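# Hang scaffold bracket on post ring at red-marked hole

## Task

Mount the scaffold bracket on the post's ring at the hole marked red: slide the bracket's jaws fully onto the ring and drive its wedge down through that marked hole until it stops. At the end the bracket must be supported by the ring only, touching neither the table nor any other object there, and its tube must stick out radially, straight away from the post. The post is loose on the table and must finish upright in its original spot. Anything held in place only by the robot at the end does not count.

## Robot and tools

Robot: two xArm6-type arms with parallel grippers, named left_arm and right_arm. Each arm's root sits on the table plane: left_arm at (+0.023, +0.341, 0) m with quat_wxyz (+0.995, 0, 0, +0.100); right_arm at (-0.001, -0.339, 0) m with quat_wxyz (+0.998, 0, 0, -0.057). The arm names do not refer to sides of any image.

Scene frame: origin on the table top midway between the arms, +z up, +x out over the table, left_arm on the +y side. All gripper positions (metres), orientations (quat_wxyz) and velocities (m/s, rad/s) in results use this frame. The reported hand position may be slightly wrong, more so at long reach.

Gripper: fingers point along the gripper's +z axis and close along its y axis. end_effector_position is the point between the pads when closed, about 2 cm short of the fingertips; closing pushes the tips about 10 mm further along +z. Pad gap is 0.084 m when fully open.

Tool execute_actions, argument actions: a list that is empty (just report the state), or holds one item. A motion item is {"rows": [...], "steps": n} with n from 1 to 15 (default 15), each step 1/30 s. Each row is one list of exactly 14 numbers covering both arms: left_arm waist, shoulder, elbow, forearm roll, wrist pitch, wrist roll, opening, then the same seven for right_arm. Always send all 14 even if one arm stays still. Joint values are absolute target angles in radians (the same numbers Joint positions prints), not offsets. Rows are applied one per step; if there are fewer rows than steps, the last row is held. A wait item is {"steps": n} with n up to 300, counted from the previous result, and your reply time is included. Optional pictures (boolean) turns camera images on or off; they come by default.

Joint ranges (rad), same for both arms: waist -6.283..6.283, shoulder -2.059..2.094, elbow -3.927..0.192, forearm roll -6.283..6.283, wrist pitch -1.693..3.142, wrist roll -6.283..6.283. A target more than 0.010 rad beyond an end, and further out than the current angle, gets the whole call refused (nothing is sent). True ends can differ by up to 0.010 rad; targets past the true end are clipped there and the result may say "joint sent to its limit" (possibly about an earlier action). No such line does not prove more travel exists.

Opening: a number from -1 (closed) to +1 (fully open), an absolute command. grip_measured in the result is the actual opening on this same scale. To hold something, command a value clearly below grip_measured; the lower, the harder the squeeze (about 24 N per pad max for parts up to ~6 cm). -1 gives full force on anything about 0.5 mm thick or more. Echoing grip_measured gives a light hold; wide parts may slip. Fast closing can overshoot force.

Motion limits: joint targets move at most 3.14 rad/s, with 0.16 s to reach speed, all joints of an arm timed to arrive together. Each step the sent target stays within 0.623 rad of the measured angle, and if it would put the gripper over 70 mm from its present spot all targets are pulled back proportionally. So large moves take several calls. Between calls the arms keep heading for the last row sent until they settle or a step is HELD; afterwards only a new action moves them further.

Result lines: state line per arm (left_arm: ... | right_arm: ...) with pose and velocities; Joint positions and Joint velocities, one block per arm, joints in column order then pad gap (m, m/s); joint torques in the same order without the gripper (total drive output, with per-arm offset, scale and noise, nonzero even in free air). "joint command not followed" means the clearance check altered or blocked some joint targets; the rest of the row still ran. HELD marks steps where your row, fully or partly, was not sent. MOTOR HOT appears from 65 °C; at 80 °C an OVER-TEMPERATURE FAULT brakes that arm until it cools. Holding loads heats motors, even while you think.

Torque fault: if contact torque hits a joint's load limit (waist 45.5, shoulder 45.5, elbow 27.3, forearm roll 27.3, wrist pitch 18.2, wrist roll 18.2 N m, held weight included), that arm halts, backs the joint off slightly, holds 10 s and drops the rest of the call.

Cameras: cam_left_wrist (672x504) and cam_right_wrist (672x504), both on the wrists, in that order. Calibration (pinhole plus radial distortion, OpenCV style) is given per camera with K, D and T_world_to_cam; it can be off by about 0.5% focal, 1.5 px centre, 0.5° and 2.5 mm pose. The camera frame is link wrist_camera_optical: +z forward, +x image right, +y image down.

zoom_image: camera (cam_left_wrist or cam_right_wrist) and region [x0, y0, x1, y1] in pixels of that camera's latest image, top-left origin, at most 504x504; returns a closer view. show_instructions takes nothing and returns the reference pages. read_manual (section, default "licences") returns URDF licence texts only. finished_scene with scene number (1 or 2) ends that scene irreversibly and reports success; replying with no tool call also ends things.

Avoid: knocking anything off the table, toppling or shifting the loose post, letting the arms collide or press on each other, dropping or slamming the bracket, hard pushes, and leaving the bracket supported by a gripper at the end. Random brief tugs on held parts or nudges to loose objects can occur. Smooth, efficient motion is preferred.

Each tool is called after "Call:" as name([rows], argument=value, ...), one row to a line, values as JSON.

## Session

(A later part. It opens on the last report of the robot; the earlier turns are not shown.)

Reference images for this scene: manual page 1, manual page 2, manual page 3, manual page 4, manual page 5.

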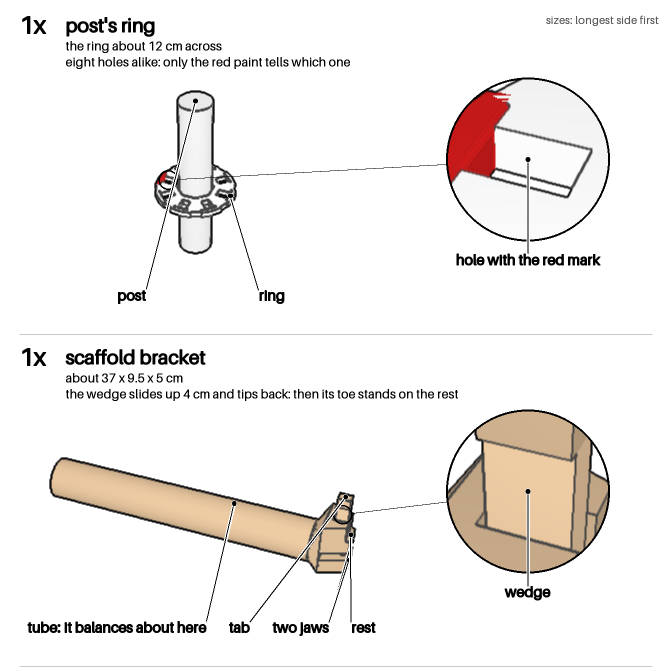

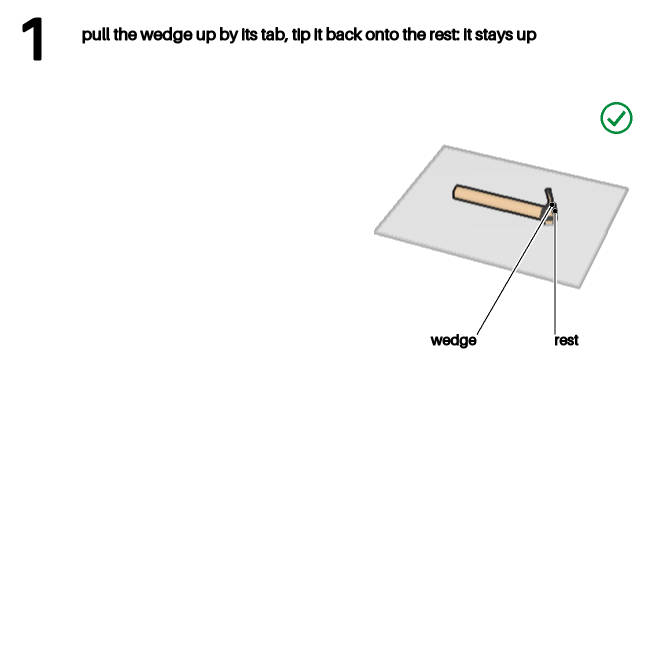

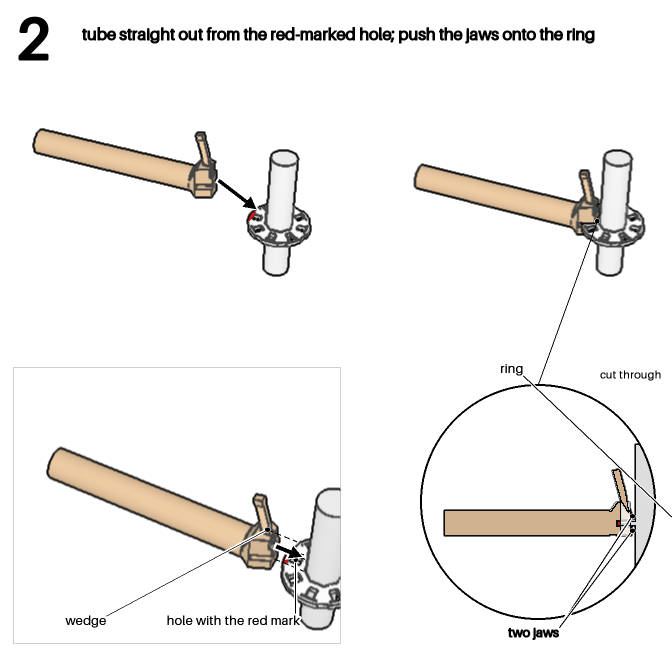

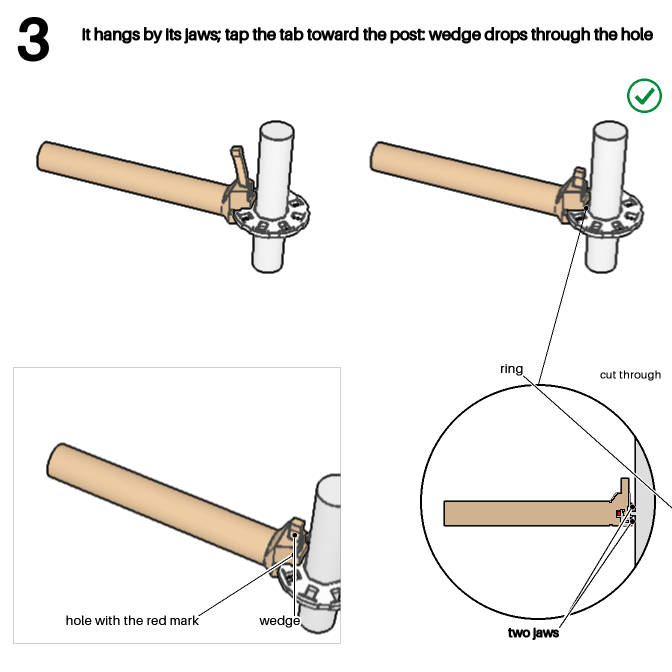

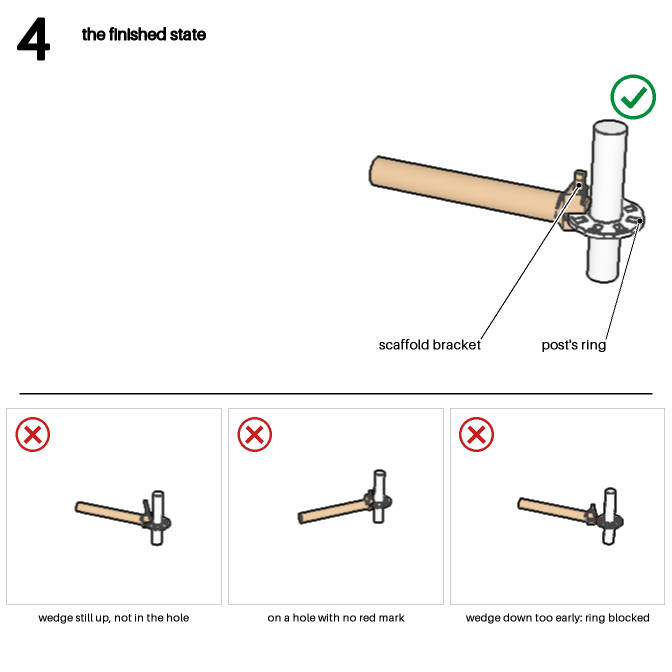

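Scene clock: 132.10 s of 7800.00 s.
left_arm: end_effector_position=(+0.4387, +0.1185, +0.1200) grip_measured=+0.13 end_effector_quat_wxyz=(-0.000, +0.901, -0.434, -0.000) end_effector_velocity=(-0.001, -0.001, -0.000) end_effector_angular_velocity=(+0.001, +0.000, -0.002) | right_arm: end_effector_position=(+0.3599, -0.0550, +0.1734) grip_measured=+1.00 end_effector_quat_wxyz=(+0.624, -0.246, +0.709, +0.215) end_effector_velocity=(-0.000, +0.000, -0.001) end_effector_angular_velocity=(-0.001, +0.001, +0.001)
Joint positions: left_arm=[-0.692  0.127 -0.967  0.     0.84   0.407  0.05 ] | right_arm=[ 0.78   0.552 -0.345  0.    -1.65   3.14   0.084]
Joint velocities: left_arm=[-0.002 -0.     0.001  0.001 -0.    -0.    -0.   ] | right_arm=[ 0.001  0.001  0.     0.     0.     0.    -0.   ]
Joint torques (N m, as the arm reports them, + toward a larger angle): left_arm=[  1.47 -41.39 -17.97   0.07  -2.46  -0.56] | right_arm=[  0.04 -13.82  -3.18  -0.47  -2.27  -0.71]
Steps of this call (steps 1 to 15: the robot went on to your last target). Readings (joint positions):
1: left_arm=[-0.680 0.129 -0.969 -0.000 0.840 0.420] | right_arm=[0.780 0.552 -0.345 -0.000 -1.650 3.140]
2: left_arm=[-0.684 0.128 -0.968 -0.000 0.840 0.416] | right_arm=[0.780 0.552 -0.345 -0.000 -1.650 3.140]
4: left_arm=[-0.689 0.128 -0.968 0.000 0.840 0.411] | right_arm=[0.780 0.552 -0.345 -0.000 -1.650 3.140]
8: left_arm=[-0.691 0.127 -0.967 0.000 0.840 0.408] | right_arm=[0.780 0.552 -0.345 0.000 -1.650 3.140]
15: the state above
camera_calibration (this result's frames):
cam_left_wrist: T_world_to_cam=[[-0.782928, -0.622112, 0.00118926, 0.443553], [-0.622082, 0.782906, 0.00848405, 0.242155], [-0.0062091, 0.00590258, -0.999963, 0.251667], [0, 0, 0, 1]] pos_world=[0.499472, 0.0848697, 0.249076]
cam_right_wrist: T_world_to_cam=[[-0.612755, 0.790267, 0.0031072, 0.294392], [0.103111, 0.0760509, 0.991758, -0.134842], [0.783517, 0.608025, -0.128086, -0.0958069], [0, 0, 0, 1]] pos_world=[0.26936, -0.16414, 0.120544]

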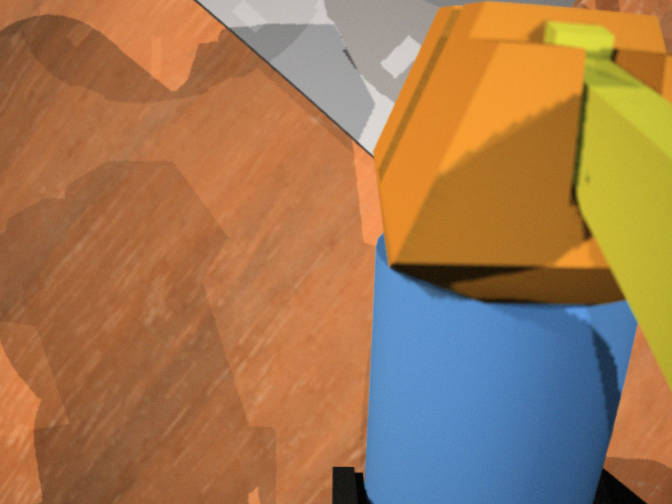

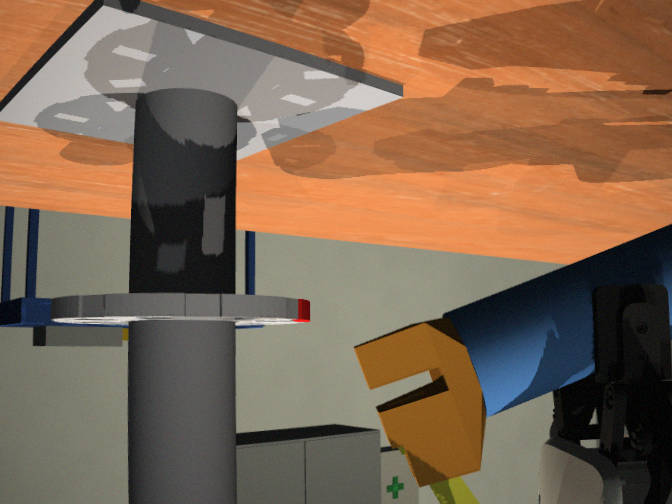

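Call:
show_instructions()

Reference images for this scene: manual page 1, manual page 2, manual page 3, manual page 4, manual page 5.

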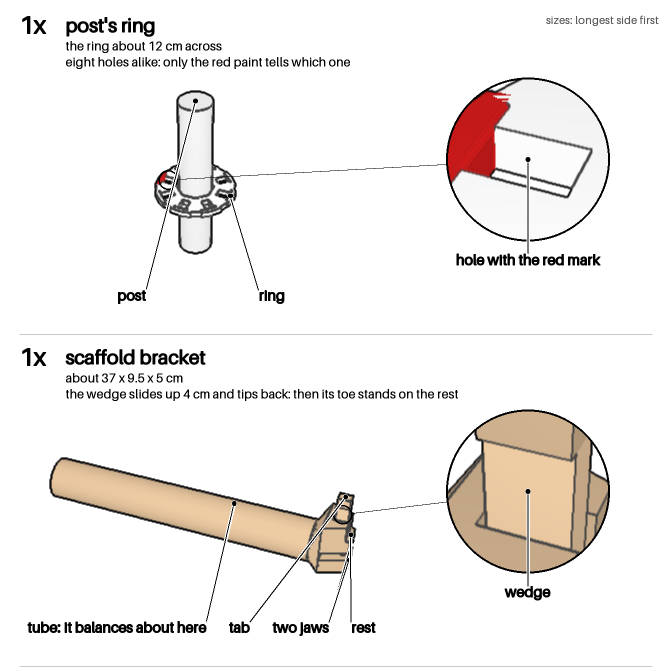

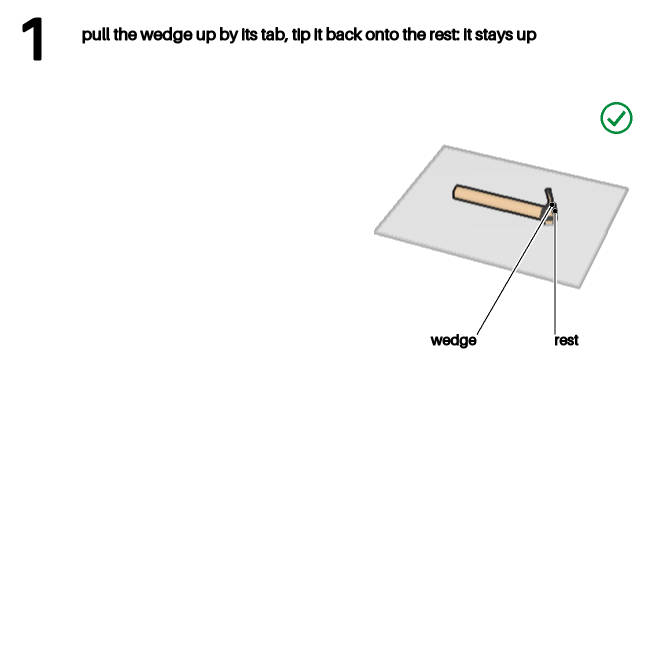

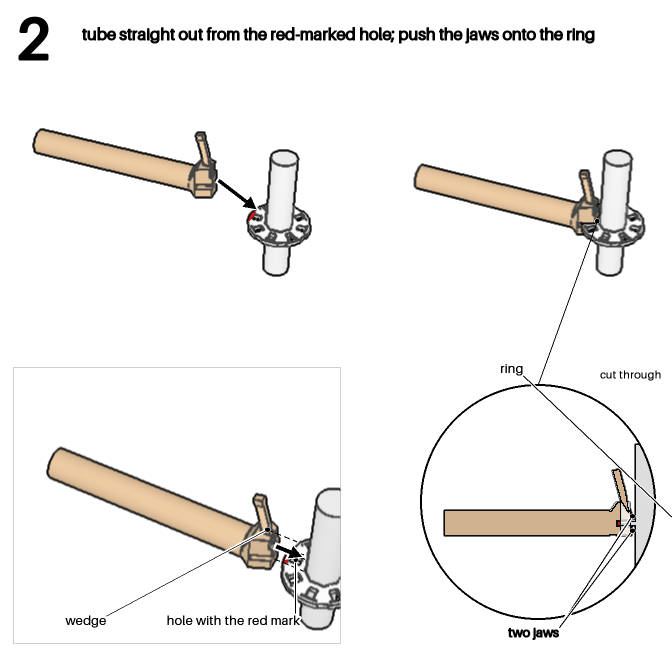

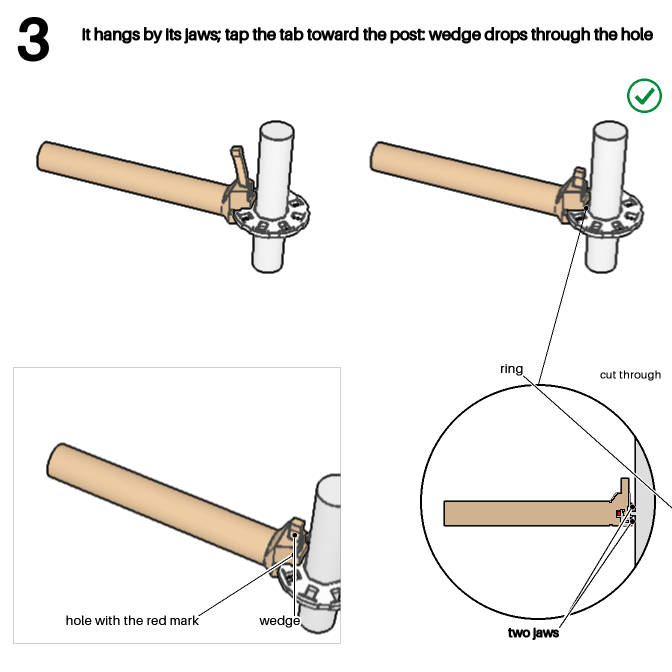

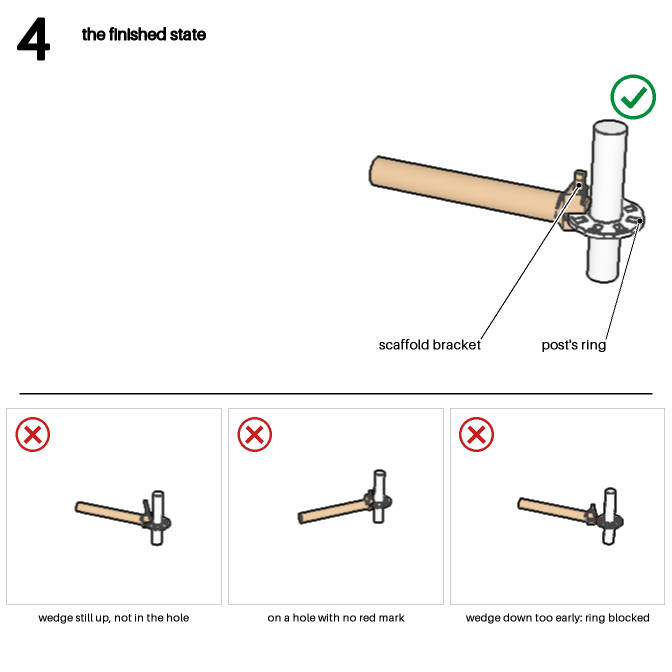

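Call:
execute_actions([
  {"rows":[[-0.6915,0.129,-0.96,0,0.831,0.409,-0.8,0.79,0.552,-0.345,0,-1.65,3.14,1],[-0.689,0.133,-0.948,0,0.815,0.411,-0.8,0.8,0.552,-0.345,0,-1.65,3.14,1],[-0.6865,0.138,-0.934,0,0.796,0.414,-0.8,0.81,0.552,-0.345,0,-1.65,3.14,1],[-0.684,0.144,-0.92,0,0.776,0.416,-0.8,0.82,0.552,-0.345,0,-1.65,3.14,1],[-0.6815,0.15,-0.906,0,0.756,0.419,-0.8,0.83,0.552,-0.345,0,-1.65,3.14,1],[-0.679,0.157,-0.892,0,0.735,0.421,-0.8,0.84,0.552,-0.345,0,-1.65,3.14,1],[-0.6765,0.164,-0.878,0,0.714,0.424,-0.8,0.85,0.552,-0.345,0,-1.65,3.14,1],[-0.674,0.171,-0.864,0,0.693,0.426,-0.8,0.86,0.552,-0.345,0,-1.65,3.14,1],[-0.6715,0.179,-0.85,0,0.671,0.429,-0.8,0.87,0.552,-0.345,0,-1.65,3.14,1],[-0.669,0.187,-0.836,0,0.649,0.431,-0.8,0.88,0.552,-0.345,0,-1.65,3.14,1],[-0.667,0.195,-0.823,0,0.628,0.433,-0.8,0.89,0.552,-0.345,0,-1.65,3.14,1],[-0.665,0.203,-0.811,0,0.608,0.435,-0.8,0.9,0.552,-0.345,0,-1.65,3.14,1],[-0.663,0.21,-0.801,0,0.591,0.437,-0.8,0.91,0.552,-0.345,0,-1.65,3.14,1],[-0.662,0.216,-0.794,0,0.578,0.438,-0.8,0.92,0.552,-0.345,0,-1.65,3.14,1],[-0.6614,0.221,-0.79,0,0.569,0.4389,-0.8,0.92,0.552,-0.345,0,-1.65,3.14,1]],"steps":15},
], pictures=false)

Call:
execute_actions([
  {"rows":[[-0.6614,0.2269,-0.7884,0,0.5615,0.4389,-0.8,0.92,0.552,-0.345,0,-1.65,3.14,1]],"steps":12},
])

Scene clock: 142.47 s of 7800.00 s.
left_arm: end_effector_position=(+0.4223, +0.1398, +0.0537) grip_measured=+0.13 end_effector_quat_wxyz=(-0.000, +0.901, -0.434, -0.002) end_effector_velocity=(-0.050, +0.056, -0.174) end_effector_angular_velocity=(-0.001, -0.003, +0.002) | right_arm: end_effector_position=(+0.3265, -0.0170, +0.1734) grip_measured=+1.00 end_effector_quat_wxyz=(+0.612, -0.285, +0.695, +0.250) end_effector_velocity=(-0.095, +0.096, -0.001) end_effector_angular_velocity=(-0.001, +0.002, +0.293)
Joint positions: left_arm=[-0.668  0.194 -0.827  0.     0.636  0.432  0.05 ] | right_arm=[ 0.89   0.552 -0.345 -0.    -1.65   3.14   0.084]
Joint velocities: left_arm=[ 0.061  0.224  0.345  0.    -0.571  0.06  -0.   ] | right_arm=[ 0.293 -0.     0.002 -0.     0.     0.     0.   ]
Joint torques (N m, as the arm reports them, + toward a larger angle): left_arm=[  0.81 -41.53 -16.09  -0.09  -2.71  -0.43] | right_arm=[  0.02 -13.73  -3.24  -0.58  -2.35  -0.74]
Steps of this call (steps 1 to 15: the robot went on to your last target; steps 16 to 90: nothing new was sent; then 6.87 s passed at rest; steps 91 to 105: all 15 steps of this action). Readings (joint positions):
91: left_arm=[-0.693 0.127 -0.967 -0.000 0.840 0.407] | right_arm=[0.780 0.552 -0.345 0.000 -1.650 3.140]
92: left_arm=[-0.693 0.127 -0.966 -0.000 0.839 0.408] | right_arm=[0.781 0.552 -0.345 0.000 -1.650 3.140]
94: left_arm=[-0.691 0.129 -0.960 -0.000 0.827 0.409] | right_arm=[0.789 0.552 -0.345 0.000 -1.650 3.140]
98: left_arm=[-0.684 0.144 -0.922 0.000 0.773 0.416] | right_arm=[0.822 0.552 -0.345 -0.000 -1.650 3.140]
105: the state above

Scene clock: 142.87 s of 7800.00 s.
left_arm: end_effector_position=(+0.4197, +0.1442, +0.0355) grip_measured=+0.13 end_effector_quat_wxyz=(+0.000, +0.901, -0.434, +0.004) end_effector_velocity=(-0.001, +0.000, -0.002) end_effector_angular_velocity=(-0.000, -0.002, -0.001) | right_arm: end_effector_position=(+0.3169, -0.0076, +0.1734) grip_measured=+1.00 end_effector_quat_wxyz=(+0.608, -0.295, +0.690, +0.258) end_effector_velocity=(-0.000, +0.001, +0.000) end_effector_angular_velocity=(+0.001, -0.000, +0.002)
Joint positions: left_arm=[-0.662  0.222 -0.793 -0.     0.562  0.439  0.05 ] | right_arm=[ 0.92   0.552 -0.345  0.    -1.65   3.14   0.084]
Joint velocities: left_arm=[-0.     0.003  0.006  0.001 -0.011 -0.     0.   ] | right_arm=[ 0.001 -0.001 -0.    -0.     0.     0.     0.   ]
Joint torques (N m, as the arm reports them, + toward a larger angle): left_arm=[  1.73 -22.33 -10.1    0.45  -2.97  -0.46] | right_arm=[ -0.27 -13.81  -3.04  -0.65  -2.29  -0.8 ]
Steps of this call (steps 1 to 12: all 12 steps of this action). Readings (joint positions):
1: left_arm=[-0.666 0.202 -0.816 0.000 0.618 0.434] | right_arm=[0.899 0.552 -0.345 -0.000 -1.650 3.140]
2: left_arm=[-0.664 0.208 -0.807 0.000 0.602 0.436] | right_arm=[0.907 0.552 -0.345 -0.000 -1.650 3.140]
4: left_arm=[-0.663 0.219 -0.795 -0.000 0.580 0.437] | right_arm=[0.915 0.552 -0.345 -0.000 -1.650 3.140]
8: left_arm=[-0.662 0.222 -0.794 -0.000 0.565 0.439] | right_arm=[0.919 0.552 -0.345 0.000 -1.650 3.140]
12: the state above
camera_calibration (this result's frames):
cam_left_wrist: T_world_to_cam=[[-0.783115, -0.621872, -0.00231373, 0.444907], [-0.621875, 0.783116, 0.000696212, 0.21114], [0.00137896, 0.00198406, -0.999997, 0.164248], [0, 0, 0, 1]] pos_world=[0.479489, 0.111002, 0.16513]
cam_right_wrist: T_world_to_cam=[[-0.716684, 0.697391, 0.003097, 0.262782], [0.0915391, 0.0896673, 0.991756, -0.130243], [0.691364, 0.71106, -0.128102, -0.0609956], [0, 0, 0, 1]] pos_world=[0.242424, -0.128212, 0.120541]

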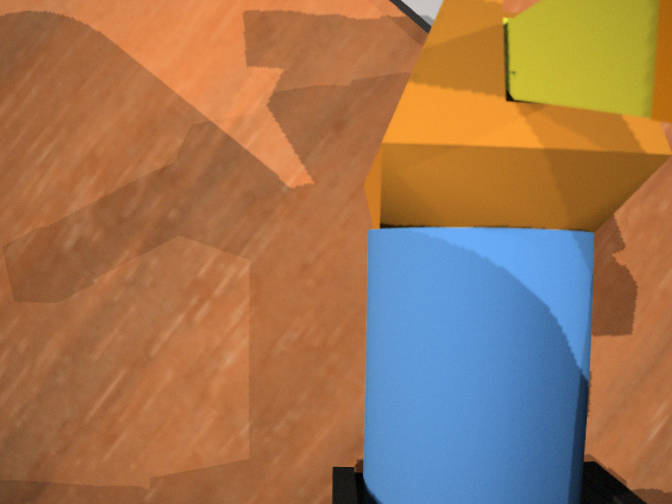

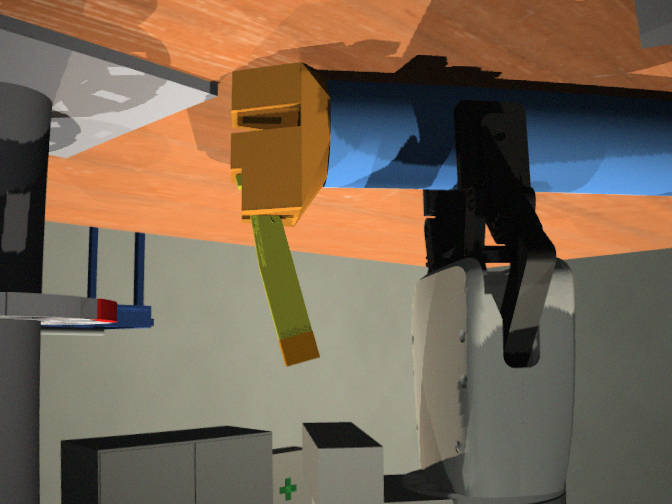

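Open, slide back, regrasp.

Call:
execute_actions([
  {"rows":[[-0.6614,0.2269,-0.7884,0,0.5615,0.4389,-0.2,0.92,0.552,-0.345,0,-1.65,3.14,1],[-0.6614,0.2269,-0.7884,0,0.5615,0.4389,0.1,0.92,0.552,-0.345,0,-1.65,3.14,1],[-0.6614,0.2269,-0.7884,0,0.5615,0.4389,0.2,0.92,0.552,-0.345,0,-1.65,3.14,1],[-0.6614,0.2269,-0.7884,0,0.5615,0.4389,0.3,0.92,0.552,-0.345,0,-1.65,3.14,1],[-0.6614,0.2269,-0.7884,0,0.5615,0.4389,0.45,0.92,0.552,-0.345,0,-1.65,3.14,1],[-0.6614,0.2269,-0.7884,0,0.5615,0.4389,0.45,0.92,0.552,-0.345,0,-1.65,3.14,1],[-0.6546,0.2112,-0.766,0,0.5547,0.4457,0.45,0.92,0.552,-0.345,0,-1.65,3.14,1],[-0.6478,0.1956,-0.7435,0,0.5479,0.4525,0.45,0.92,0.552,-0.345,0,-1.65,3.14,1],[-0.641,0.18,-0.721,0,0.541,0.4592,0.45,0.92,0.552,-0.345,0,-1.65,3.14,1],[-0.6343,0.1643,-0.6986,0,0.5343,0.466,0.45,0.92,0.552,-0.345,0,-1.65,3.14,1],[-0.6275,0.1486,-0.6761,0,0.5275,0.4728,0.45,0.92,0.552,-0.345,0,-1.65,3.14,1]],"steps":15},
], pictures=false)

Call:
execute_actions([
  {"rows":[[-0.6275,0.1486,-0.6761,0,0.5275,0.4728,0.4,0.92,0.552,-0.345,0,-1.65,3.14,1],[-0.6275,0.1486,-0.6761,0,0.5275,0.4728,0.35,0.92,0.552,-0.345,0,-1.65,3.14,1],[-0.6275,0.1486,-0.6761,0,0.5275,0.4728,0.3,0.92,0.552,-0.345,0,-1.65,3.14,1],[-0.6275,0.1486,-0.6761,0,0.5275,0.4728,0.26,0.92,0.552,-0.345,0,-1.65,3.14,1],[-0.6275,0.1486,-0.6761,0,0.5275,0.4728,0.22,0.92,0.552,-0.345,0,-1.65,3.14,1],[-0.6275,0.1486,-0.6761,0,0.5275,0.4728,0.18,0.92,0.552,-0.345,0,-1.65,3.14,1],[-0.6275,0.1486,-0.6761,0,0.5275,0.4728,0.14,0.92,0.552,-0.345,0,-1.65,3.14,1],[-0.6275,0.1486,-0.6761,0,0.5275,0.4728,0.08,0.92,0.552,-0.345,0,-1.65,3.14,1],[-0.6275,0.1486,-0.6761,0,0.5275,0.4728,-0.05,0.92,0.552,-0.345,0,-1.65,3.14,1],[-0.6275,0.1486,-0.6761,0,0.5275,0.4728,-0.3,0.92,0.552,-0.345,0,-1.65,3.14,1],[-0.6275,0.1486,-0.6761,0,0.5275,0.4728,-0.6,0.92,0.552,-0.345,0,-1.65,3.14,1],[-0.6275,0.1486,-0.6761,0,0.5275,0.4728,-1,0.92,0.552,-0.345,0,-1.65,3.14,1]],"steps":15},
], pictures=false)

Call:
execute_actions([
  {"rows":[[-0.6275,0.146,-0.6765,0,0.5305,0.4728,-1,0.92,0.552,-0.345,0,-1.65,3.14,1],[-0.6275,0.142,-0.677,0,0.535,0.4728,-1,0.92,0.552,-0.345,0,-1.65,3.14,1],[-0.6275,0.137,-0.6775,0,0.5405,0.4728,-1,0.92,0.552,-0.345,0,-1.65,3.14,1],[-0.6275,0.131,-0.678,0,0.547,0.4728,-1,0.92,0.552,-0.345,0,-1.65,3.14,1],[-0.6275,0.124,-0.679,0,0.555,0.4728,-1,0.92,0.552,-0.345,0,-1.65,3.14,1],[-0.6275,0.116,-0.68,0,0.564,0.4728,-1,0.92,0.552,-0.345,0,-1.65,3.14,1],[-0.6275,0.108,-0.681,0,0.573,0.4728,-1,0.92,0.552,-0.345,0,-1.65,3.14,1],[-0.6275,0.099,-0.682,0,0.583,0.4728,-1,0.92,0.552,-0.345,0,-1.65,3.14,1],[-0.6275,0.09,-0.6835,0,0.5935,0.4728,-1,0.92,0.552,-0.345,0,-1.65,3.14,1],[-0.6275,0.081,-0.685,0,0.604,0.4728,-1,0.92,0.552,-0.345,0,-1.65,3.14,1],[-0.6275,0.072,-0.6865,0,0.6145,0.4728,-1,0.92,0.552,-0.345,0,-1.65,3.14,1],[-0.6275,0.064,-0.688,0,0.624,0.4728,-1,0.92,0.552,-0.345,0,-1.65,3.14,1],[-0.6275,0.057,-0.689,0,0.632,0.4728,-1,0.92,0.552,-0.345,0,-1.65,3.14,1],[-0.6275,0.051,-0.69,0,0.639,0.4728,-1,0.92,0.552,-0.345,0,-1.65,3.14,1],[-0.6275,0.0464,-0.6911,0,0.6447,0.4728,-1,0.92,0.552,-0.345,0,-1.65,3.14,1]],"steps":15},
], pictures=false)

Call:
execute_actions([
  {"steps":15},
])

Scene clock: 155.90 s of 7800.00 s.
left_arm: end_effector_position=(+0.3979, +0.1686, +0.0302) grip_measured=+0.44 end_effector_quat_wxyz=(+0.000, +0.901, -0.434, -0.003) end_effector_velocity=(-0.044, +0.057, +0.007) end_effector_angular_velocity=(-0.010, -0.020, +0.002) | right_arm: end_effector_position=(+0.3167, -0.0074, +0.1734) grip_measured=+1.00 end_effector_quat_wxyz=(+0.608, -0.295, +0.690, +0.259) end_effector_velocity=(-0.000, +0.000, +0.000) end_effector_angular_velocity=(+0.001, -0.000, +0.000)
Joint positions: left_arm=[-0.632  0.164 -0.692  0.     0.535  0.467  0.063] | right_arm=[ 0.92   0.552 -0.345  0.    -1.65   3.14   0.084]
Joint velocities: left_arm=[ 0.08  -0.198  0.26  -0.    -0.084  0.079  0.001] | right_arm=[ 0. -0. -0.  0. -0.  0.  0.]
Joint torques (N m, as the arm reports them, + toward a larger angle): left_arm=[  0.05 -24.   -11.72   0.12  -1.81  -0.57] | right_arm=[ -0.02 -13.71  -3.25  -0.65  -2.27  -0.75]
Steps of this call (steps 1 to 15: the robot went on to your last target; steps 16 to 90: nothing new was sent; then 9.53 s passed at rest; steps 91 to 105: all 15 steps of this action). Readings (joint positions):
91: left_arm=[-0.661 0.227 -0.792 -0.000 0.562 0.439] | right_arm=[0.920 0.552 -0.345 -0.000 -1.650 3.140]
92: left_arm=[-0.661 0.227 -0.792 -0.000 0.562 0.439] | right_arm=[0.920 0.552 -0.345 -0.000 -1.650 3.140]
94: left_arm=[-0.661 0.227 -0.792 -0.000 0.562 0.439] | right_arm=[0.920 0.552 -0.345 -0.000 -1.650 3.140]
98: left_arm=[-0.659 0.233 -0.775 0.001 0.566 0.440] | right_arm=[0.920 0.552 -0.345 0.000 -1.650 3.140]
105: the state above

Scene clock: 156.40 s of 7800.00 s.
left_arm: end_effector_position=(+0.3968, +0.1714, +0.0323) grip_measured=+0.13 end_effector_quat_wxyz=(-0.000, +0.901, -0.434, +0.001) end_effector_velocity=(-0.000, -0.000, -0.000) end_effector_angular_velocity=(+0.001, +0.000, -0.003) | right_arm: end_effector_position=(+0.3167, -0.0074, +0.1734) grip_measured=+1.00 end_effector_quat_wxyz=(+0.608, -0.295, +0.690, +0.259) end_effector_velocity=(+0.000, -0.000, -0.000) end_effector_angular_velocity=(-0.001, +0.000, -0.001)
Joint positions: left_arm=[-0.627  0.149 -0.677  0.     0.527  0.473  0.05 ] | right_arm=[ 0.92   0.552 -0.345  0.    -1.65   3.14   0.084]
Joint velocities: left_arm=[-0.001 -0.     0.001  0.001  0.     0.001 -0.   ] | right_arm=[-0.001  0.    -0.     0.     0.001 -0.     0.   ]
Joint torques (N m, as the arm reports them, + toward a larger angle): left_arm=[ -0.81 -26.43  -9.29  -0.17  -1.03  -0.36] | right_arm=[  0.16 -13.89  -3.22  -0.55  -2.3   -0.73]
Steps of this call (steps 1 to 15: all 15 steps of this action). Readings (joint positions):
1: left_arm=[-0.630 0.159 -0.685 0.000 0.533 0.469] | right_arm=[0.920 0.552 -0.345 -0.000 -1.650 3.140]
2: left_arm=[-0.629 0.155 -0.681 0.000 0.531 0.470] | right_arm=[0.920 0.552 -0.345 0.000 -1.650 3.140]
4: left_arm=[-0.628 0.152 -0.678 0.000 0.529 0.472] | right_arm=[0.920 0.552 -0.345 -0.000 -1.650 3.140]
8: left_arm=[-0.627 0.149 -0.677 0.000 0.528 0.473] | right_arm=[0.920 0.552 -0.345 0.000 -1.650 3.140]
15: the state above

Scene clock: 156.90 s of 7800.00 s.
left_arm: end_effector_position=(+0.3961, +0.1714, +0.0595) grip_measured=+0.13 end_effector_quat_wxyz=(+0.000, +0.901, -0.435, -0.001) end_effector_velocity=(+0.015, -0.006, +0.101) end_effector_angular_velocity=(-0.021, -0.045, +0.004) | right_arm: end_effector_position=(+0.3167, -0.0074, +0.1734) grip_measured=+1.00 end_effector_quat_wxyz=(+0.608, -0.295, +0.690, +0.259) end_effector_velocity=(-0.000, +0.000, +0.000) end_effector_angular_velocity=(+0.001, -0.001, +0.001)
Joint positions: left_arm=[-0.628  0.074 -0.686  0.     0.614  0.473  0.05 ] | right_arm=[ 0.92   0.552 -0.345  0.    -1.65   3.14   0.084]
Joint velocities: left_arm=[ 0.002 -0.245 -0.06  -0.001  0.255 -0.001  0.   ] | right_arm=[ 0.001 -0.    -0.001 -0.    -0.     0.    -0.   ]
Joint torques (N m, as the arm reports them, + toward a larger angle): left_arm=[  1.2  -34.56 -15.11  -0.01  -3.01  -0.54] | right_arm=[ -0.1  -13.84  -3.26  -0.56  -2.2   -0.76]
Steps of this call (steps 1 to 15: all 15 steps of this action). Readings (joint positions):
1: left_arm=[-0.627 0.149 -0.677 0.000 0.527 0.473] | right_arm=[0.920 0.552 -0.345 -0.000 -1.650 3.140]
2: left_arm=[-0.627 0.148 -0.677 0.000 0.527 0.473] | right_arm=[0.920 0.552 -0.345 0.000 -1.650 3.140]
4: left_arm=[-0.628 0.146 -0.676 -0.000 0.531 0.473] | right_arm=[0.920 0.552 -0.345 -0.000 -1.650 3.140]
8: left_arm=[-0.628 0.131 -0.672 -0.000 0.554 0.473] | right_arm=[0.920 0.552 -0.345 -0.000 -1.650 3.140]
15: the state above

Scene clock: 157.40 s of 7800.00 s.
left_arm: end_effector_position=(+0.3960, +0.1716, +0.0697) grip_measured=+0.13 end_effector_quat_wxyz=(+0.000, +0.901, -0.435, -0.001) end_effector_velocity=(+0.001, -0.001, +0.002) end_effector_angular_velocity=(-0.002, -0.004, +0.000) | right_arm: end_effector_position=(+0.3167, -0.0074, +0.1734) grip_measured=+1.00 end_effector_quat_wxyz=(+0.608, -0.295, +0.690, +0.259) end_effector_velocity=(+0.001, -0.000, +0.001) end_effector_angular_velocity=(+0.002, -0.002, -0.001)
Joint positions: left_arm=[-0.628  0.047 -0.691  0.     0.645  0.473  0.05 ] | right_arm=[ 0.92   0.552 -0.345 -0.    -1.65   3.14   0.084]
Joint velocities: left_arm=[-0.    -0.003 -0.003 -0.     0.001 -0.001 -0.001] | right_arm=[-0.001 -0.001 -0.001  0.    -0.     0.    -0.   ]
Joint torques (N m, as the arm reports them, + toward a larger angle): left_arm=[  1.45 -36.13 -16.52  -0.06  -3.01  -0.48] | right_arm=[ -0.13 -14.08  -3.32  -0.59  -2.17  -0.85]
Steps of this call (steps 1 to 15: the robot went on to your last target). Readings (joint positions):
1: left_arm=[-0.628 0.066 -0.688 0.000 0.622 0.473] | right_arm=[0.920 0.552 -0.345 -0.000 -1.650 3.140]
2: left_arm=[-0.628 0.059 -0.689 0.000 0.629 0.473] | right_arm=[0.920 0.552 -0.345 -0.000 -1.650 3.140]
4: left_arm=[-0.628 0.052 -0.691 0.000 0.638 0.473] | right_arm=[0.920 0.552 -0.345 0.000 -1.650 3.140]
8: left_arm=[-0.628 0.048 -0.690 -0.000 0.644 0.473] | right_arm=[0.920 0.552 -0.345 -0.000 -1.650 3.140]
15: the state above
camera_calibration (this result's frames):
cam_left_wrist: T_world_to_cam=[[-0.783166, -0.62181, 0.00169077, 0.443135], [-0.621771, 0.783143, 0.00939345, 0.174238], [-0.00716505, 0.00630536, -0.999954, 0.201053], [0, 0, 0, 1]] pos_world=[0.456825, 0.137825, 0.198658]
cam_right_wrist: T_world_to_cam=[[-0.717036, 0.697029, 0.00310726, 0.262665], [0.0914903, 0.0896953, 0.991758, -0.130232], [0.691005, 0.711411, -0.128086, -0.0608843], [0, 0, 0, 1]] pos_world=[0.242327, -0.12809, 0.120544]

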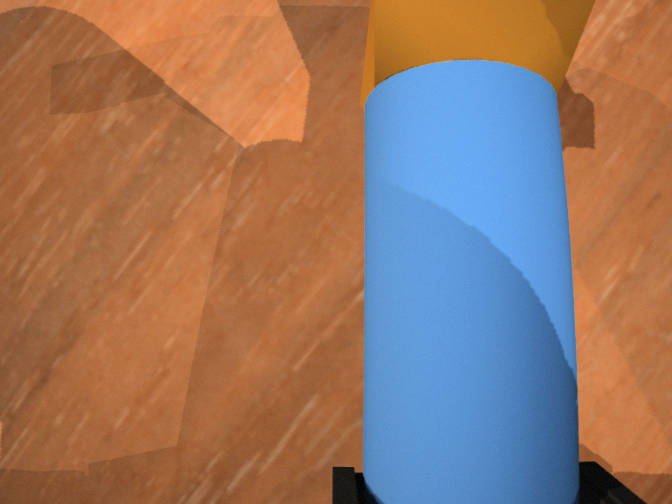

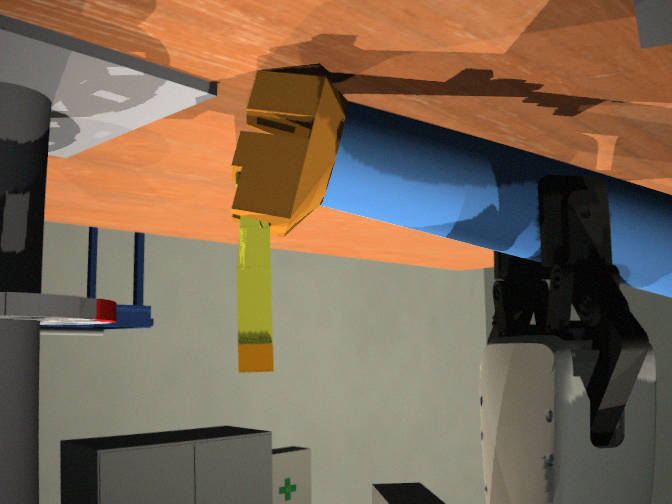

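Call:
execute_actions([
  {"rows":[[-0.6275,0.049,-0.6905,0,0.6415,0.4728,-1,0.92,0.552,-0.345,0,-1.65,3.14,1],[-0.6275,0.054,-0.6895,0,0.6355,0.4728,-1,0.92,0.552,-0.345,0,-1.65,3.14,1],[-0.6275,0.06,-0.6885,0,0.6285,0.4728,-1,0.92,0.552,-0.345,0,-1.65,3.14,1],[-0.6275,0.067,-0.6875,0,0.6205,0.4728,-1,0.92,0.552,-0.345,0,-1.65,3.14,1],[-0.6275,0.074,-0.686,0,0.612,0.4728,-1,0.92,0.552,-0.345,0,-1.65,3.14,1],[-0.6275,0.081,-0.685,0,0.604,0.4728,-1,0.92,0.552,-0.345,0,-1.65,3.14,1],[-0.6275,0.088,-0.684,0,0.596,0.4728,-1,0.92,0.552,-0.345,0,-1.65,3.14,1],[-0.6275,0.095,-0.683,0,0.588,0.4728,-1,0.92,0.552,-0.345,0,-1.65,3.14,1],[-0.6275,0.102,-0.682,0,0.58,0.4728,-1,0.92,0.552,-0.345,0,-1.65,3.14,1],[-0.6275,0.109,-0.681,0,0.572,0.4728,-1,0.92,0.552,-0.345,0,-1.65,3.14,1],[-0.6275,0.116,-0.68,0,0.564,0.4728,-1,0.92,0.552,-0.345,0,-1.65,3.14,1],[-0.6275,0.122,-0.679,0,0.557,0.4728,-1,0.92,0.552,-0.345,0,-1.65,3.14,1],[-0.6275,0.127,-0.6785,0,0.5515,0.4728,-1,0.92,0.552,-0.345,0,-1.65,3.14,1],[-0.6275,0.131,-0.678,0,0.547,0.4728,-1,0.92,0.552,-0.345,0,-1.65,3.14,1],[-0.6275,0.134,-0.678,0,0.544,0.4728,-1,0.92,0.552,-0.345,0,-1.65,3.14,1]],"steps":15},
], pictures=false)

Call:
execute_actions([
  {"steps":12},
])

Scene clock: 163.27 s of 7800.00 s.
left_arm: end_effector_position=(+0.3962, +0.1715, +0.0440) grip_measured=+0.13 end_effector_quat_wxyz=(+0.000, +0.901, -0.434, -0.000) end_effector_velocity=(-0.006, +0.002, -0.068) end_effector_angular_velocity=(+0.007, +0.015, -0.002) | right_arm: end_effector_position=(+0.3167, -0.0074, +0.1734) grip_measured=+1.00 end_effector_quat_wxyz=(+0.608, -0.295, +0.690, +0.259) end_effector_velocity=(-0.000, -0.000, -0.000) end_effector_angular_velocity=(-0.001, +0.001, +0.001)
Joint positions: left_arm=[-0.627  0.115 -0.68  -0.     0.565  0.473  0.05 ] | right_arm=[ 0.92   0.552 -0.345  0.    -1.65   3.14   0.084]
Joint velocities: left_arm=[-0.001  0.178  0.03   0.002 -0.191 -0.001 -0.   ] | right_arm=[ 0.001 -0.     0.001 -0.    -0.     0.    -0.   ]
Joint torques (N m, as the arm reports them, + toward a larger angle): left_arm=[  1.15 -36.   -14.67   0.19  -2.84  -0.53] | right_arm=[ -0.2  -13.94  -3.21  -0.6   -2.25  -0.85]
Steps of this call (steps 1 to 15: the robot went on to your last target; steps 16 to 90: nothing new was sent; then 2.37 s passed at rest; steps 91 to 105: all 15 steps of this action). Readings (joint positions):
91: left_arm=[-0.627 0.046 -0.691 -0.000 0.645 0.473] | right_arm=[0.920 0.552 -0.345 0.000 -1.650 3.140]
92: left_arm=[-0.627 0.047 -0.691 -0.000 0.644 0.473] | right_arm=[0.920 0.552 -0.345 -0.000 -1.650 3.140]
94: left_arm=[-0.627 0.050 -0.691 -0.000 0.640 0.473] | right_arm=[0.920 0.552 -0.345 -0.000 -1.650 3.140]
98: left_arm=[-0.627 0.068 -0.689 -0.000 0.617 0.473] | right_arm=[0.920 0.552 -0.345 0.000 -1.650 3.140]
105: the state above

Scene clock: 163.67 s of 7800.00 s.
left_arm: end_effector_position=(+0.3967, +0.1711, +0.0377) grip_measured=+0.13 end_effector_quat_wxyz=(-0.000, +0.901, -0.435, +0.000) end_effector_velocity=(+0.000, +0.000, -0.001) end_effector_angular_velocity=(-0.000, -0.001, +0.002) | right_arm: end_effector_position=(+0.3167, -0.0074, +0.1734) grip_measured=+1.00 end_effector_quat_wxyz=(+0.608, -0.295, +0.690, +0.259) end_effector_velocity=(+0.000, +0.000, +0.000) end_effector_angular_velocity=(+0.001, -0.001, +0.000)
Joint positions: left_arm=[-0.628  0.134 -0.678 -0.     0.544  0.473  0.05 ] | right_arm=[ 0.92   0.552 -0.345 -0.    -1.65   3.14   0.084]
Joint velocities: left_arm=[ 0.     0.002  0.001 -0.    -0.004 -0.002  0.   ] | right_arm=[-0.    -0.    -0.002 -0.     0.001 -0.    -0.   ]
Joint torques (N m, as the arm reports them, + toward a larger angle): left_arm=[  1.53 -35.37 -14.46   0.14  -2.5   -0.55] | right_arm=[  0.15 -13.81  -3.31  -0.57  -2.23  -0.76]
Steps of this call (steps 1 to 12: the robot went on to your last target). Readings (joint positions):
1: left_arm=[-0.627 0.121 -0.679 -0.000 0.559 0.473] | right_arm=[0.920 0.552 -0.345 -0.000 -1.650 3.140]
2: left_arm=[-0.627 0.125 -0.678 -0.000 0.555 0.473] | right_arm=[0.920 0.552 -0.345 -0.000 -1.650 3.140]
4: left_arm=[-0.627 0.131 -0.678 -0.000 0.549 0.473] | right_arm=[0.920 0.552 -0.345 -0.000 -1.650 3.140]
8: left_arm=[-0.628 0.133 -0.678 0.000 0.545 0.473] | right_arm=[0.920 0.552 -0.345 -0.000 -1.650 3.140]
12: the state above
camera_calibration (this result's frames):
cam_left_wrist: T_world_to_cam=[[-0.783281, -0.621667, 0.000814242, 0.443595], [-0.621644, 0.783262, 0.0076617, 0.175341], [-0.00540079, 0.0054951, -0.99997, 0.16851], [0, 0, 0, 1]] pos_world=[0.45737, 0.137504, 0.1668]
cam_right_wrist: T_world_to_cam=[[-0.717036, 0.697029, 0.00310722, 0.262666], [0.0914901, 0.0896951, 0.991758, -0.130232], [0.691005, 0.711411, -0.128086, -0.0608844], [0, 0, 0, 1]] pos_world=[0.242327, -0.12809, 0.120544]

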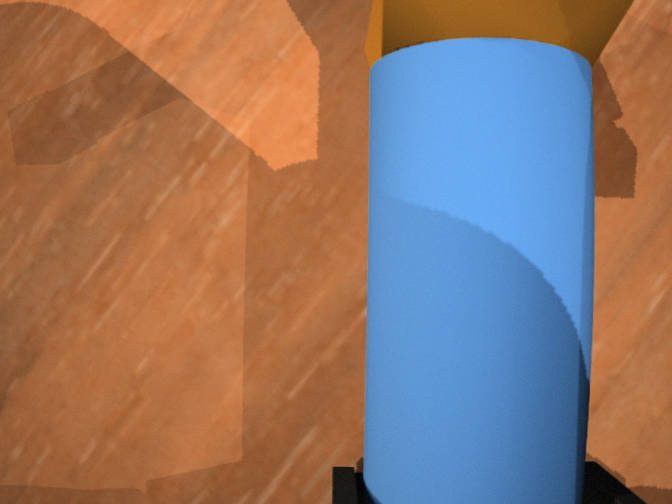

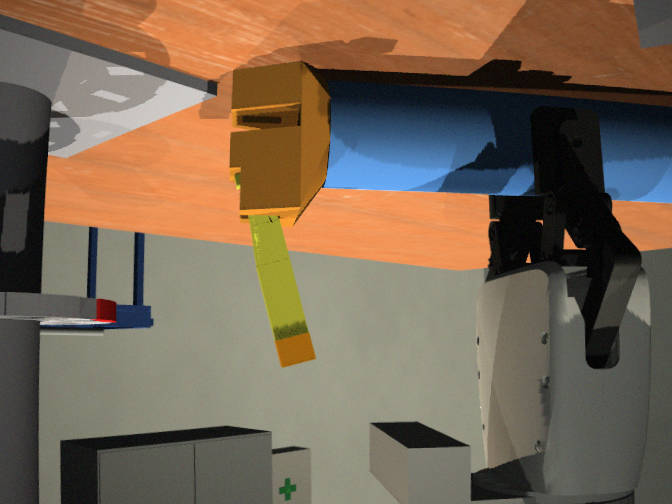

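Call:
execute_actions([
  {"rows":[[-0.6275,0.137,-0.6775,0,0.5405,0.4728,-1,0.92,0.552,-0.345,0,-1.65,3.14,1],[-0.6275,0.14,-0.677,0,0.537,0.4728,-1,0.92,0.552,-0.345,0,-1.65,3.14,1],[-0.6275,0.142,-0.677,0,0.535,0.4728,-0.5,0.92,0.552,-0.345,0,-1.65,3.14,1],[-0.6275,0.142,-0.677,0,0.535,0.4728,-0.1,0.92,0.552,-0.345,0,-1.65,3.14,1],[-0.6275,0.142,-0.677,0,0.535,0.4728,0.1,0.92,0.552,-0.345,0,-1.65,3.14,1],[-0.6275,0.142,-0.677,0,0.535,0.4728,0.18,0.92,0.552,-0.345,0,-1.65,3.14,1],[-0.6275,0.142,-0.677,0,0.535,0.4728,0.25,0.92,0.552,-0.345,0,-1.65,3.14,1],[-0.6275,0.142,-0.677,0,0.535,0.4728,0.4,0.92,0.552,-0.345,0,-1.65,3.14,1],[-0.6275,0.142,-0.677,0,0.535,0.4728,0.4,0.92,0.552,-0.345,0,-1.65,3.14,1],[-0.6326,0.157,-0.6935,0,0.5365,0.4677,0.4,0.92,0.552,-0.345,0,-1.65,3.14,1],[-0.6377,0.1725,-0.71,0,0.5375,0.4627,0.4,0.92,0.552,-0.345,0,-1.65,3.14,1],[-0.6427,0.188,-0.7265,0,0.5385,0.4576,0.4,0.92,0.552,-0.345,0,-1.65,3.14,1],[-0.6478,0.2035,-0.743,0,0.5395,0.4525,0.4,0.92,0.552,-0.345,0,-1.65,3.14,1]],"steps":15},
], pictures=false)

Call:
execute_actions([
  {"rows":[[-0.6478,0.2035,-0.743,0,0.5395,0.4525,0.4,0.92,0.552,-0.345,0,-1.65,3.14,1],[-0.6478,0.2035,-0.743,0,0.5395,0.4525,0.4,0.92,0.552,-0.345,0,-1.65,3.14,1],[-0.6478,0.2035,-0.743,0,0.5395,0.4525,0.36,0.92,0.552,-0.345,0,-1.65,3.14,1],[-0.6478,0.2035,-0.743,0,0.5395,0.4525,0.32,0.92,0.552,-0.345,0,-1.65,3.14,1],[-0.6478,0.2035,-0.743,0,0.5395,0.4525,0.28,0.92,0.552,-0.345,0,-1.65,3.14,1],[-0.6478,0.2035,-0.743,0,0.5395,0.4525,0.24,0.92,0.552,-0.345,0,-1.65,3.14,1],[-0.6478,0.2035,-0.743,0,0.5395,0.4525,0.2,0.92,0.552,-0.345,0,-1.65,3.14,1],[-0.6478,0.2035,-0.743,0,0.5395,0.4525,0.15,0.92,0.552,-0.345,0,-1.65,3.14,1],[-0.6478,0.2035,-0.743,0,0.5395,0.4525,0.08,0.92,0.552,-0.345,0,-1.65,3.14,1],[-0.6478,0.2035,-0.743,0,0.5395,0.4525,-0.1,0.92,0.552,-0.345,0,-1.65,3.14,1],[-0.6478,0.2035,-0.743,0,0.5395,0.4525,-0.5,0.92,0.552,-0.345,0,-1.65,3.14,1],[-0.6478,0.2035,-0.743,0,0.5395,0.4525,-1,0.92,0.552,-0.345,0,-1.65,3.14,1]],"steps":15},
], pictures=false)

Call:
execute_actions([
  {"rows":[[-0.6478,0.202,-0.743,0,0.541,0.4525,-1,0.92,0.552,-0.345,0,-1.65,3.14,1],[-0.6478,0.2,-0.7432,0,0.5432,0.4525,-1,0.92,0.552,-0.345,0,-1.65,3.14,1],[-0.6478,0.197,-0.7435,0,0.5465,0.4525,-1,0.92,0.552,-0.345,0,-1.65,3.14,1],[-0.6478,0.194,-0.744,0,0.55,0.4525,-1,0.92,0.552,-0.345,0,-1.65,3.14,1],[-0.6478,0.19,-0.7445,0,0.5545,0.4525,-1,0.92,0.552,-0.345,0,-1.65,3.14,1],[-0.6478,0.186,-0.745,0,0.559,0.4525,-1,0.92,0.552,-0.345,0,-1.65,3.14,1],[-0.6478,0.181,-0.7455,0,0.5645,0.4525,-1,0.92,0.552,-0.345,0,-1.65,3.14,1],[-0.6478,0.176,-0.746,0,0.57,0.4525,-1,0.92,0.552,-0.345,0,-1.65,3.14,1],[-0.6478,0.171,-0.7465,0,0.5755,0.4525,-1,0.92,0.552,-0.345,0,-1.65,3.14,1],[-0.6478,0.166,-0.747,0,0.581,0.4525,-1,0.92,0.552,-0.345,0,-1.65,3.14,1],[-0.6478,0.161,-0.7475,0,0.5865,0.4525,-1,0.92,0.552,-0.345,0,-1.65,3.14,1],[-0.6478,0.157,-0.748,0,0.591,0.4525,-1,0.92,0.552,-0.345,0,-1.65,3.14,1],[-0.6478,0.154,-0.7485,0,0.5945,0.4525,-1,0.92,0.552,-0.345,0,-1.65,3.14,1],[-0.6478,0.152,-0.749,0,0.597,0.4525,-1,0.92,0.552,-0.345,0,-1.65,3.14,1],[-0.6478,0.15,-0.749,0,0.599,0.4525,-1,0.92,0.552,-0.345,0,-1.65,3.14,1]],"steps":15},
], pictures=false)

Call:
execute_actions([
  {"steps":20},
])

Scene clock: 177.77 s of 7800.00 s.
left_arm: end_effector_position=(+0.4052, +0.1621, +0.0333) grip_measured=+0.38 end_effector_quat_wxyz=(-0.000, +0.901, -0.435, +0.002) end_effector_velocity=(+0.050, -0.072, -0.039) end_effector_angular_velocity=(+0.015, +0.031, -0.011) | right_arm: end_effector_position=(+0.3167, -0.0074, +0.1734) grip_measured=+1.00 end_effector_quat_wxyz=(+0.608, -0.295, +0.690, +0.259) end_effector_velocity=(+0.000, -0.000, +0.000) end_effector_angular_velocity=(+0.000, -0.000, -0.001)
Joint positions: left_arm=[-0.639  0.175 -0.717  0.     0.537  0.461  0.06 ] | right_arm=[ 0.92   0.552 -0.345 -0.    -1.65   3.14   0.084]
Joint velocities: left_arm=[-0.106  0.324 -0.31   0.002  0.021 -0.095  0.005] | right_arm=[-0.001 -0.    -0.    -0.     0.     0.    -0.   ]
Joint torques (N m, as the arm reports them, + toward a larger angle): left_arm=[  1.79 -29.83  -9.74   0.15  -1.48  -0.47] | right_arm=[  0.05 -13.74  -3.35  -0.42  -2.26  -0.81]
Steps of this call (steps 1 to 30: the robot went on to your last target; steps 31 to 90: nothing new was sent; then 10.60 s passed at rest; steps 91 to 105: all 15 steps of this action). Readings (joint positions):
91: left_arm=[-0.628 0.134 -0.678 -0.000 0.544 0.473] | right_arm=[0.920 0.552 -0.345 -0.000 -1.650 3.140]
92: left_arm=[-0.627 0.134 -0.678 0.000 0.544 0.473] | right_arm=[0.920 0.552 -0.345 0.000 -1.650 3.140]
94: left_arm=[-0.627 0.137 -0.677 0.000 0.541 0.473] | right_arm=[0.920 0.552 -0.345 -0.000 -1.650 3.140]
98: left_arm=[-0.627 0.141 -0.677 0.000 0.537 0.473] | right_arm=[0.920 0.552 -0.345 0.000 -1.650 3.140]
105: the state above

Scene clock: 178.27 s of 7800.00 s.
left_arm: end_effector_position=(+0.4088, +0.1560, +0.0295) grip_measured=+0.13 end_effector_quat_wxyz=(+0.000, +0.901, -0.435, +0.000) end_effector_velocity=(-0.000, -0.000, -0.000) end_effector_angular_velocity=(+0.000, +0.000, +0.001) | right_arm: end_effector_position=(+0.3167, -0.0074, +0.1734) grip_measured=+1.00 end_effector_quat_wxyz=(+0.608, -0.295, +0.690, +0.259) end_effector_velocity=(+0.000, -0.000, +0.000) end_effector_angular_velocity=(-0.000, -0.000, -0.001)
Joint positions: left_arm=[-0.648  0.203 -0.743 -0.     0.54   0.453  0.05 ] | right_arm=[ 0.92   0.552 -0.345  0.    -1.65   3.14   0.084]
Joint velocities: left_arm=[-0.     0.001 -0.001  0.     0.    -0.001  0.   ] | right_arm=[-0.001 -0.001  0.    -0.    -0.    -0.    -0.   ]
Joint torques (N m, as the arm reports them, + toward a larger angle): left_arm=[  2.37 -26.6  -10.4    0.46  -2.14  -0.55] | right_arm=[ -0.12 -13.79  -3.16  -0.58  -2.32  -0.62]
Steps of this call (steps 1 to 15: all 15 steps of this action). Readings (joint positions):
1: left_arm=[-0.642 0.184 -0.726 0.000 0.538 0.459] | right_arm=[0.920 0.552 -0.345 0.000 -1.650 3.140]
2: left_arm=[-0.644 0.191 -0.732 0.000 0.538 0.457] | right_arm=[0.920 0.552 -0.345 0.000 -1.650 3.140]
4: left_arm=[-0.647 0.199 -0.739 0.000 0.539 0.454] | right_arm=[0.920 0.552 -0.345 -0.000 -1.650 3.140]
8: left_arm=[-0.648 0.202 -0.742 0.000 0.539 0.453] | right_arm=[0.920 0.552 -0.345 -0.000 -1.650 3.140]
15: the state above

Scene clock: 178.77 s of 7800.00 s.
left_arm: end_effector_position=(+0.4089, +0.1562, +0.0447) grip_measured=+0.13 end_effector_quat_wxyz=(+0.000, +0.901, -0.434, -0.000) end_effector_velocity=(+0.020, -0.010, +0.061) end_effector_angular_velocity=(-0.027, -0.054, +0.001) | right_arm: end_effector_position=(+0.3167, -0.0074, +0.1734) grip_measured=+1.00 end_effector_quat_wxyz=(+0.608, -0.295, +0.690, +0.259) end_effector_velocity=(+0.000, +0.000, -0.000) end_effector_angular_velocity=(+0.001, -0.001, +0.000)
Joint positions: left_arm=[-0.648  0.163 -0.747  0.     0.586  0.452  0.05 ] | right_arm=[ 0.92   0.552 -0.345  0.    -1.65   3.14   0.084]
Joint velocities: left_arm=[-0.001 -0.128 -0.045 -0.002  0.113 -0.     0.   ] | right_arm=[-0.     0.001 -0.002 -0.    -0.001 -0.    -0.   ]
Joint torques (N m, as the arm reports them, + toward a larger angle): left_arm=[  1.51 -35.87 -14.86   0.14  -2.55  -0.51] | right_arm=[  0.1  -13.65  -3.25  -0.47  -2.3   -0.79]
Steps of this call (steps 1 to 15: all 15 steps of this action). Readings (joint positions):
1: left_arm=[-0.648 0.203 -0.743 -0.000 0.540 0.453] | right_arm=[0.920 0.552 -0.345 -0.000 -1.650 3.140]
2: left_arm=[-0.648 0.203 -0.743 -0.000 0.540 0.453] | right_arm=[0.920 0.552 -0.345 0.000 -1.650 3.140]
4: left_arm=[-0.648 0.202 -0.743 -0.000 0.541 0.453] | right_arm=[0.920 0.552 -0.345 -0.000 -1.650 3.140]
8: left_arm=[-0.647 0.195 -0.739 0.000 0.554 0.452] | right_arm=[0.920 0.552 -0.345 -0.000 -1.650 3.140]
15: the state above

Scene clock: 179.43 s of 7800.00 s.
left_arm: end_effector_position=(+0.4090, +0.1561, +0.0496) grip_measured=+0.13 end_effector_quat_wxyz=(+0.000, +0.901, -0.435, -0.000) end_effector_velocity=(-0.000, -0.000, -0.000) end_effector_angular_velocity=(-0.001, -0.000, +0.002) | right_arm: end_effector_position=(+0.3167, -0.0074, +0.1734) grip_measured=+1.00 end_effector_quat_wxyz=(+0.608, -0.295, +0.690, +0.259) end_effector_velocity=(-0.000, -0.001, -0.000) end_effector_angular_velocity=(-0.002, +0.001, -0.001)
Joint positions: left_arm=[-0.648  0.15  -0.749  0.     0.599  0.453  0.05 ] | right_arm=[ 0.92   0.552 -0.345  0.    -1.65   3.14   0.084]
Joint velocities: left_arm=[-0.    -0.     0.001 -0.001 -0.001 -0.001 -0.   ] | right_arm=[-0.001 -0.001  0.003  0.    -0.    -0.    -0.   ]
Joint torques (N m, as the arm reports them, + toward a larger angle): left_arm=[  1.44 -38.72 -16.1    0.21  -2.69  -0.52] | right_arm=[  0.05 -14.02  -3.35  -0.82  -2.32  -0.69]
Steps of this call (steps 1 to 20: the robot went on to your last target). Readings (joint positions):
1: left_arm=[-0.648 0.159 -0.748 0.000 0.589 0.452] | right_arm=[0.920 0.552 -0.345 0.000 -1.650 3.140]
2: left_arm=[-0.648 0.156 -0.749 0.000 0.592 0.452] | right_arm=[0.920 0.552 -0.345 0.000 -1.650 3.140]
4: left_arm=[-0.648 0.152 -0.749 0.000 0.596 0.452] | right_arm=[0.920 0.552 -0.345 -0.000 -1.650 3.140]
8: left_arm=[-0.648 0.151 -0.748 0.000 0.599 0.452] | right_arm=[0.920 0.552 -0.345 -0.000 -1.650 3.140]
20: the state above
camera_calibration (this result's frames):
cam_left_wrist: T_world_to_cam=[[-0.783165, -0.621813, 0.00134724, 0.443784], [-0.62178, 0.783143, 0.00873217, 0.194695], [-0.00648486, 0.00600104, -0.999961, 0.180885], [0, 0, 0, 1]] pos_world=[0.469786, 0.122391, 0.178579]
cam_right_wrist: T_world_to_cam=[[-0.717036, 0.697029, 0.00310723, 0.262665], [0.0914901, 0.0896951, 0.991758, -0.130232], [0.691005, 0.711411, -0.128086, -0.0608844], [0, 0, 0, 1]] pos_world=[0.242327, -0.12809, 0.120544]

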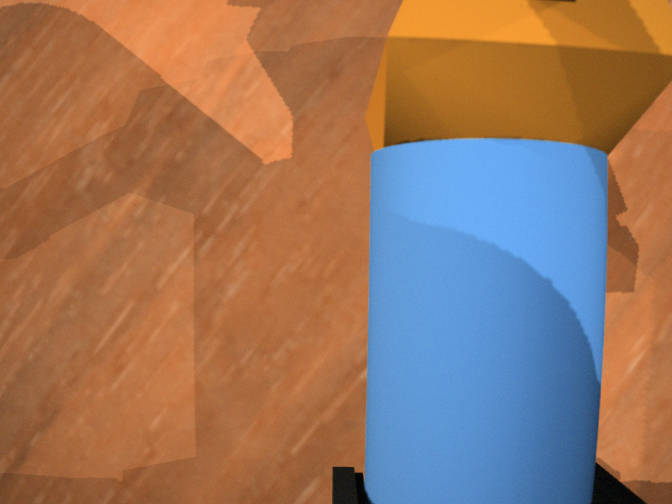

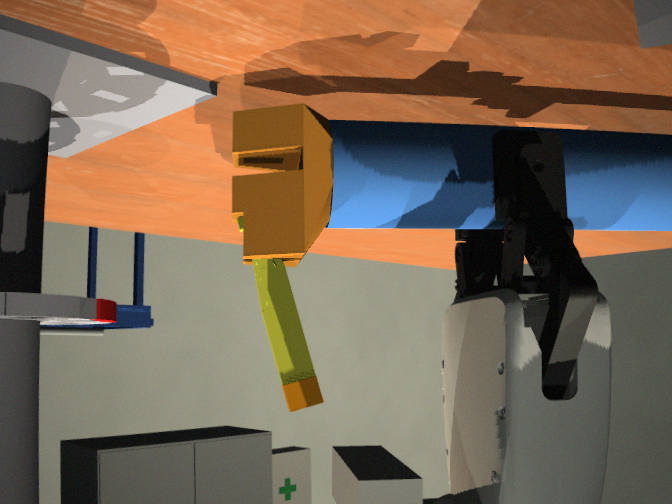

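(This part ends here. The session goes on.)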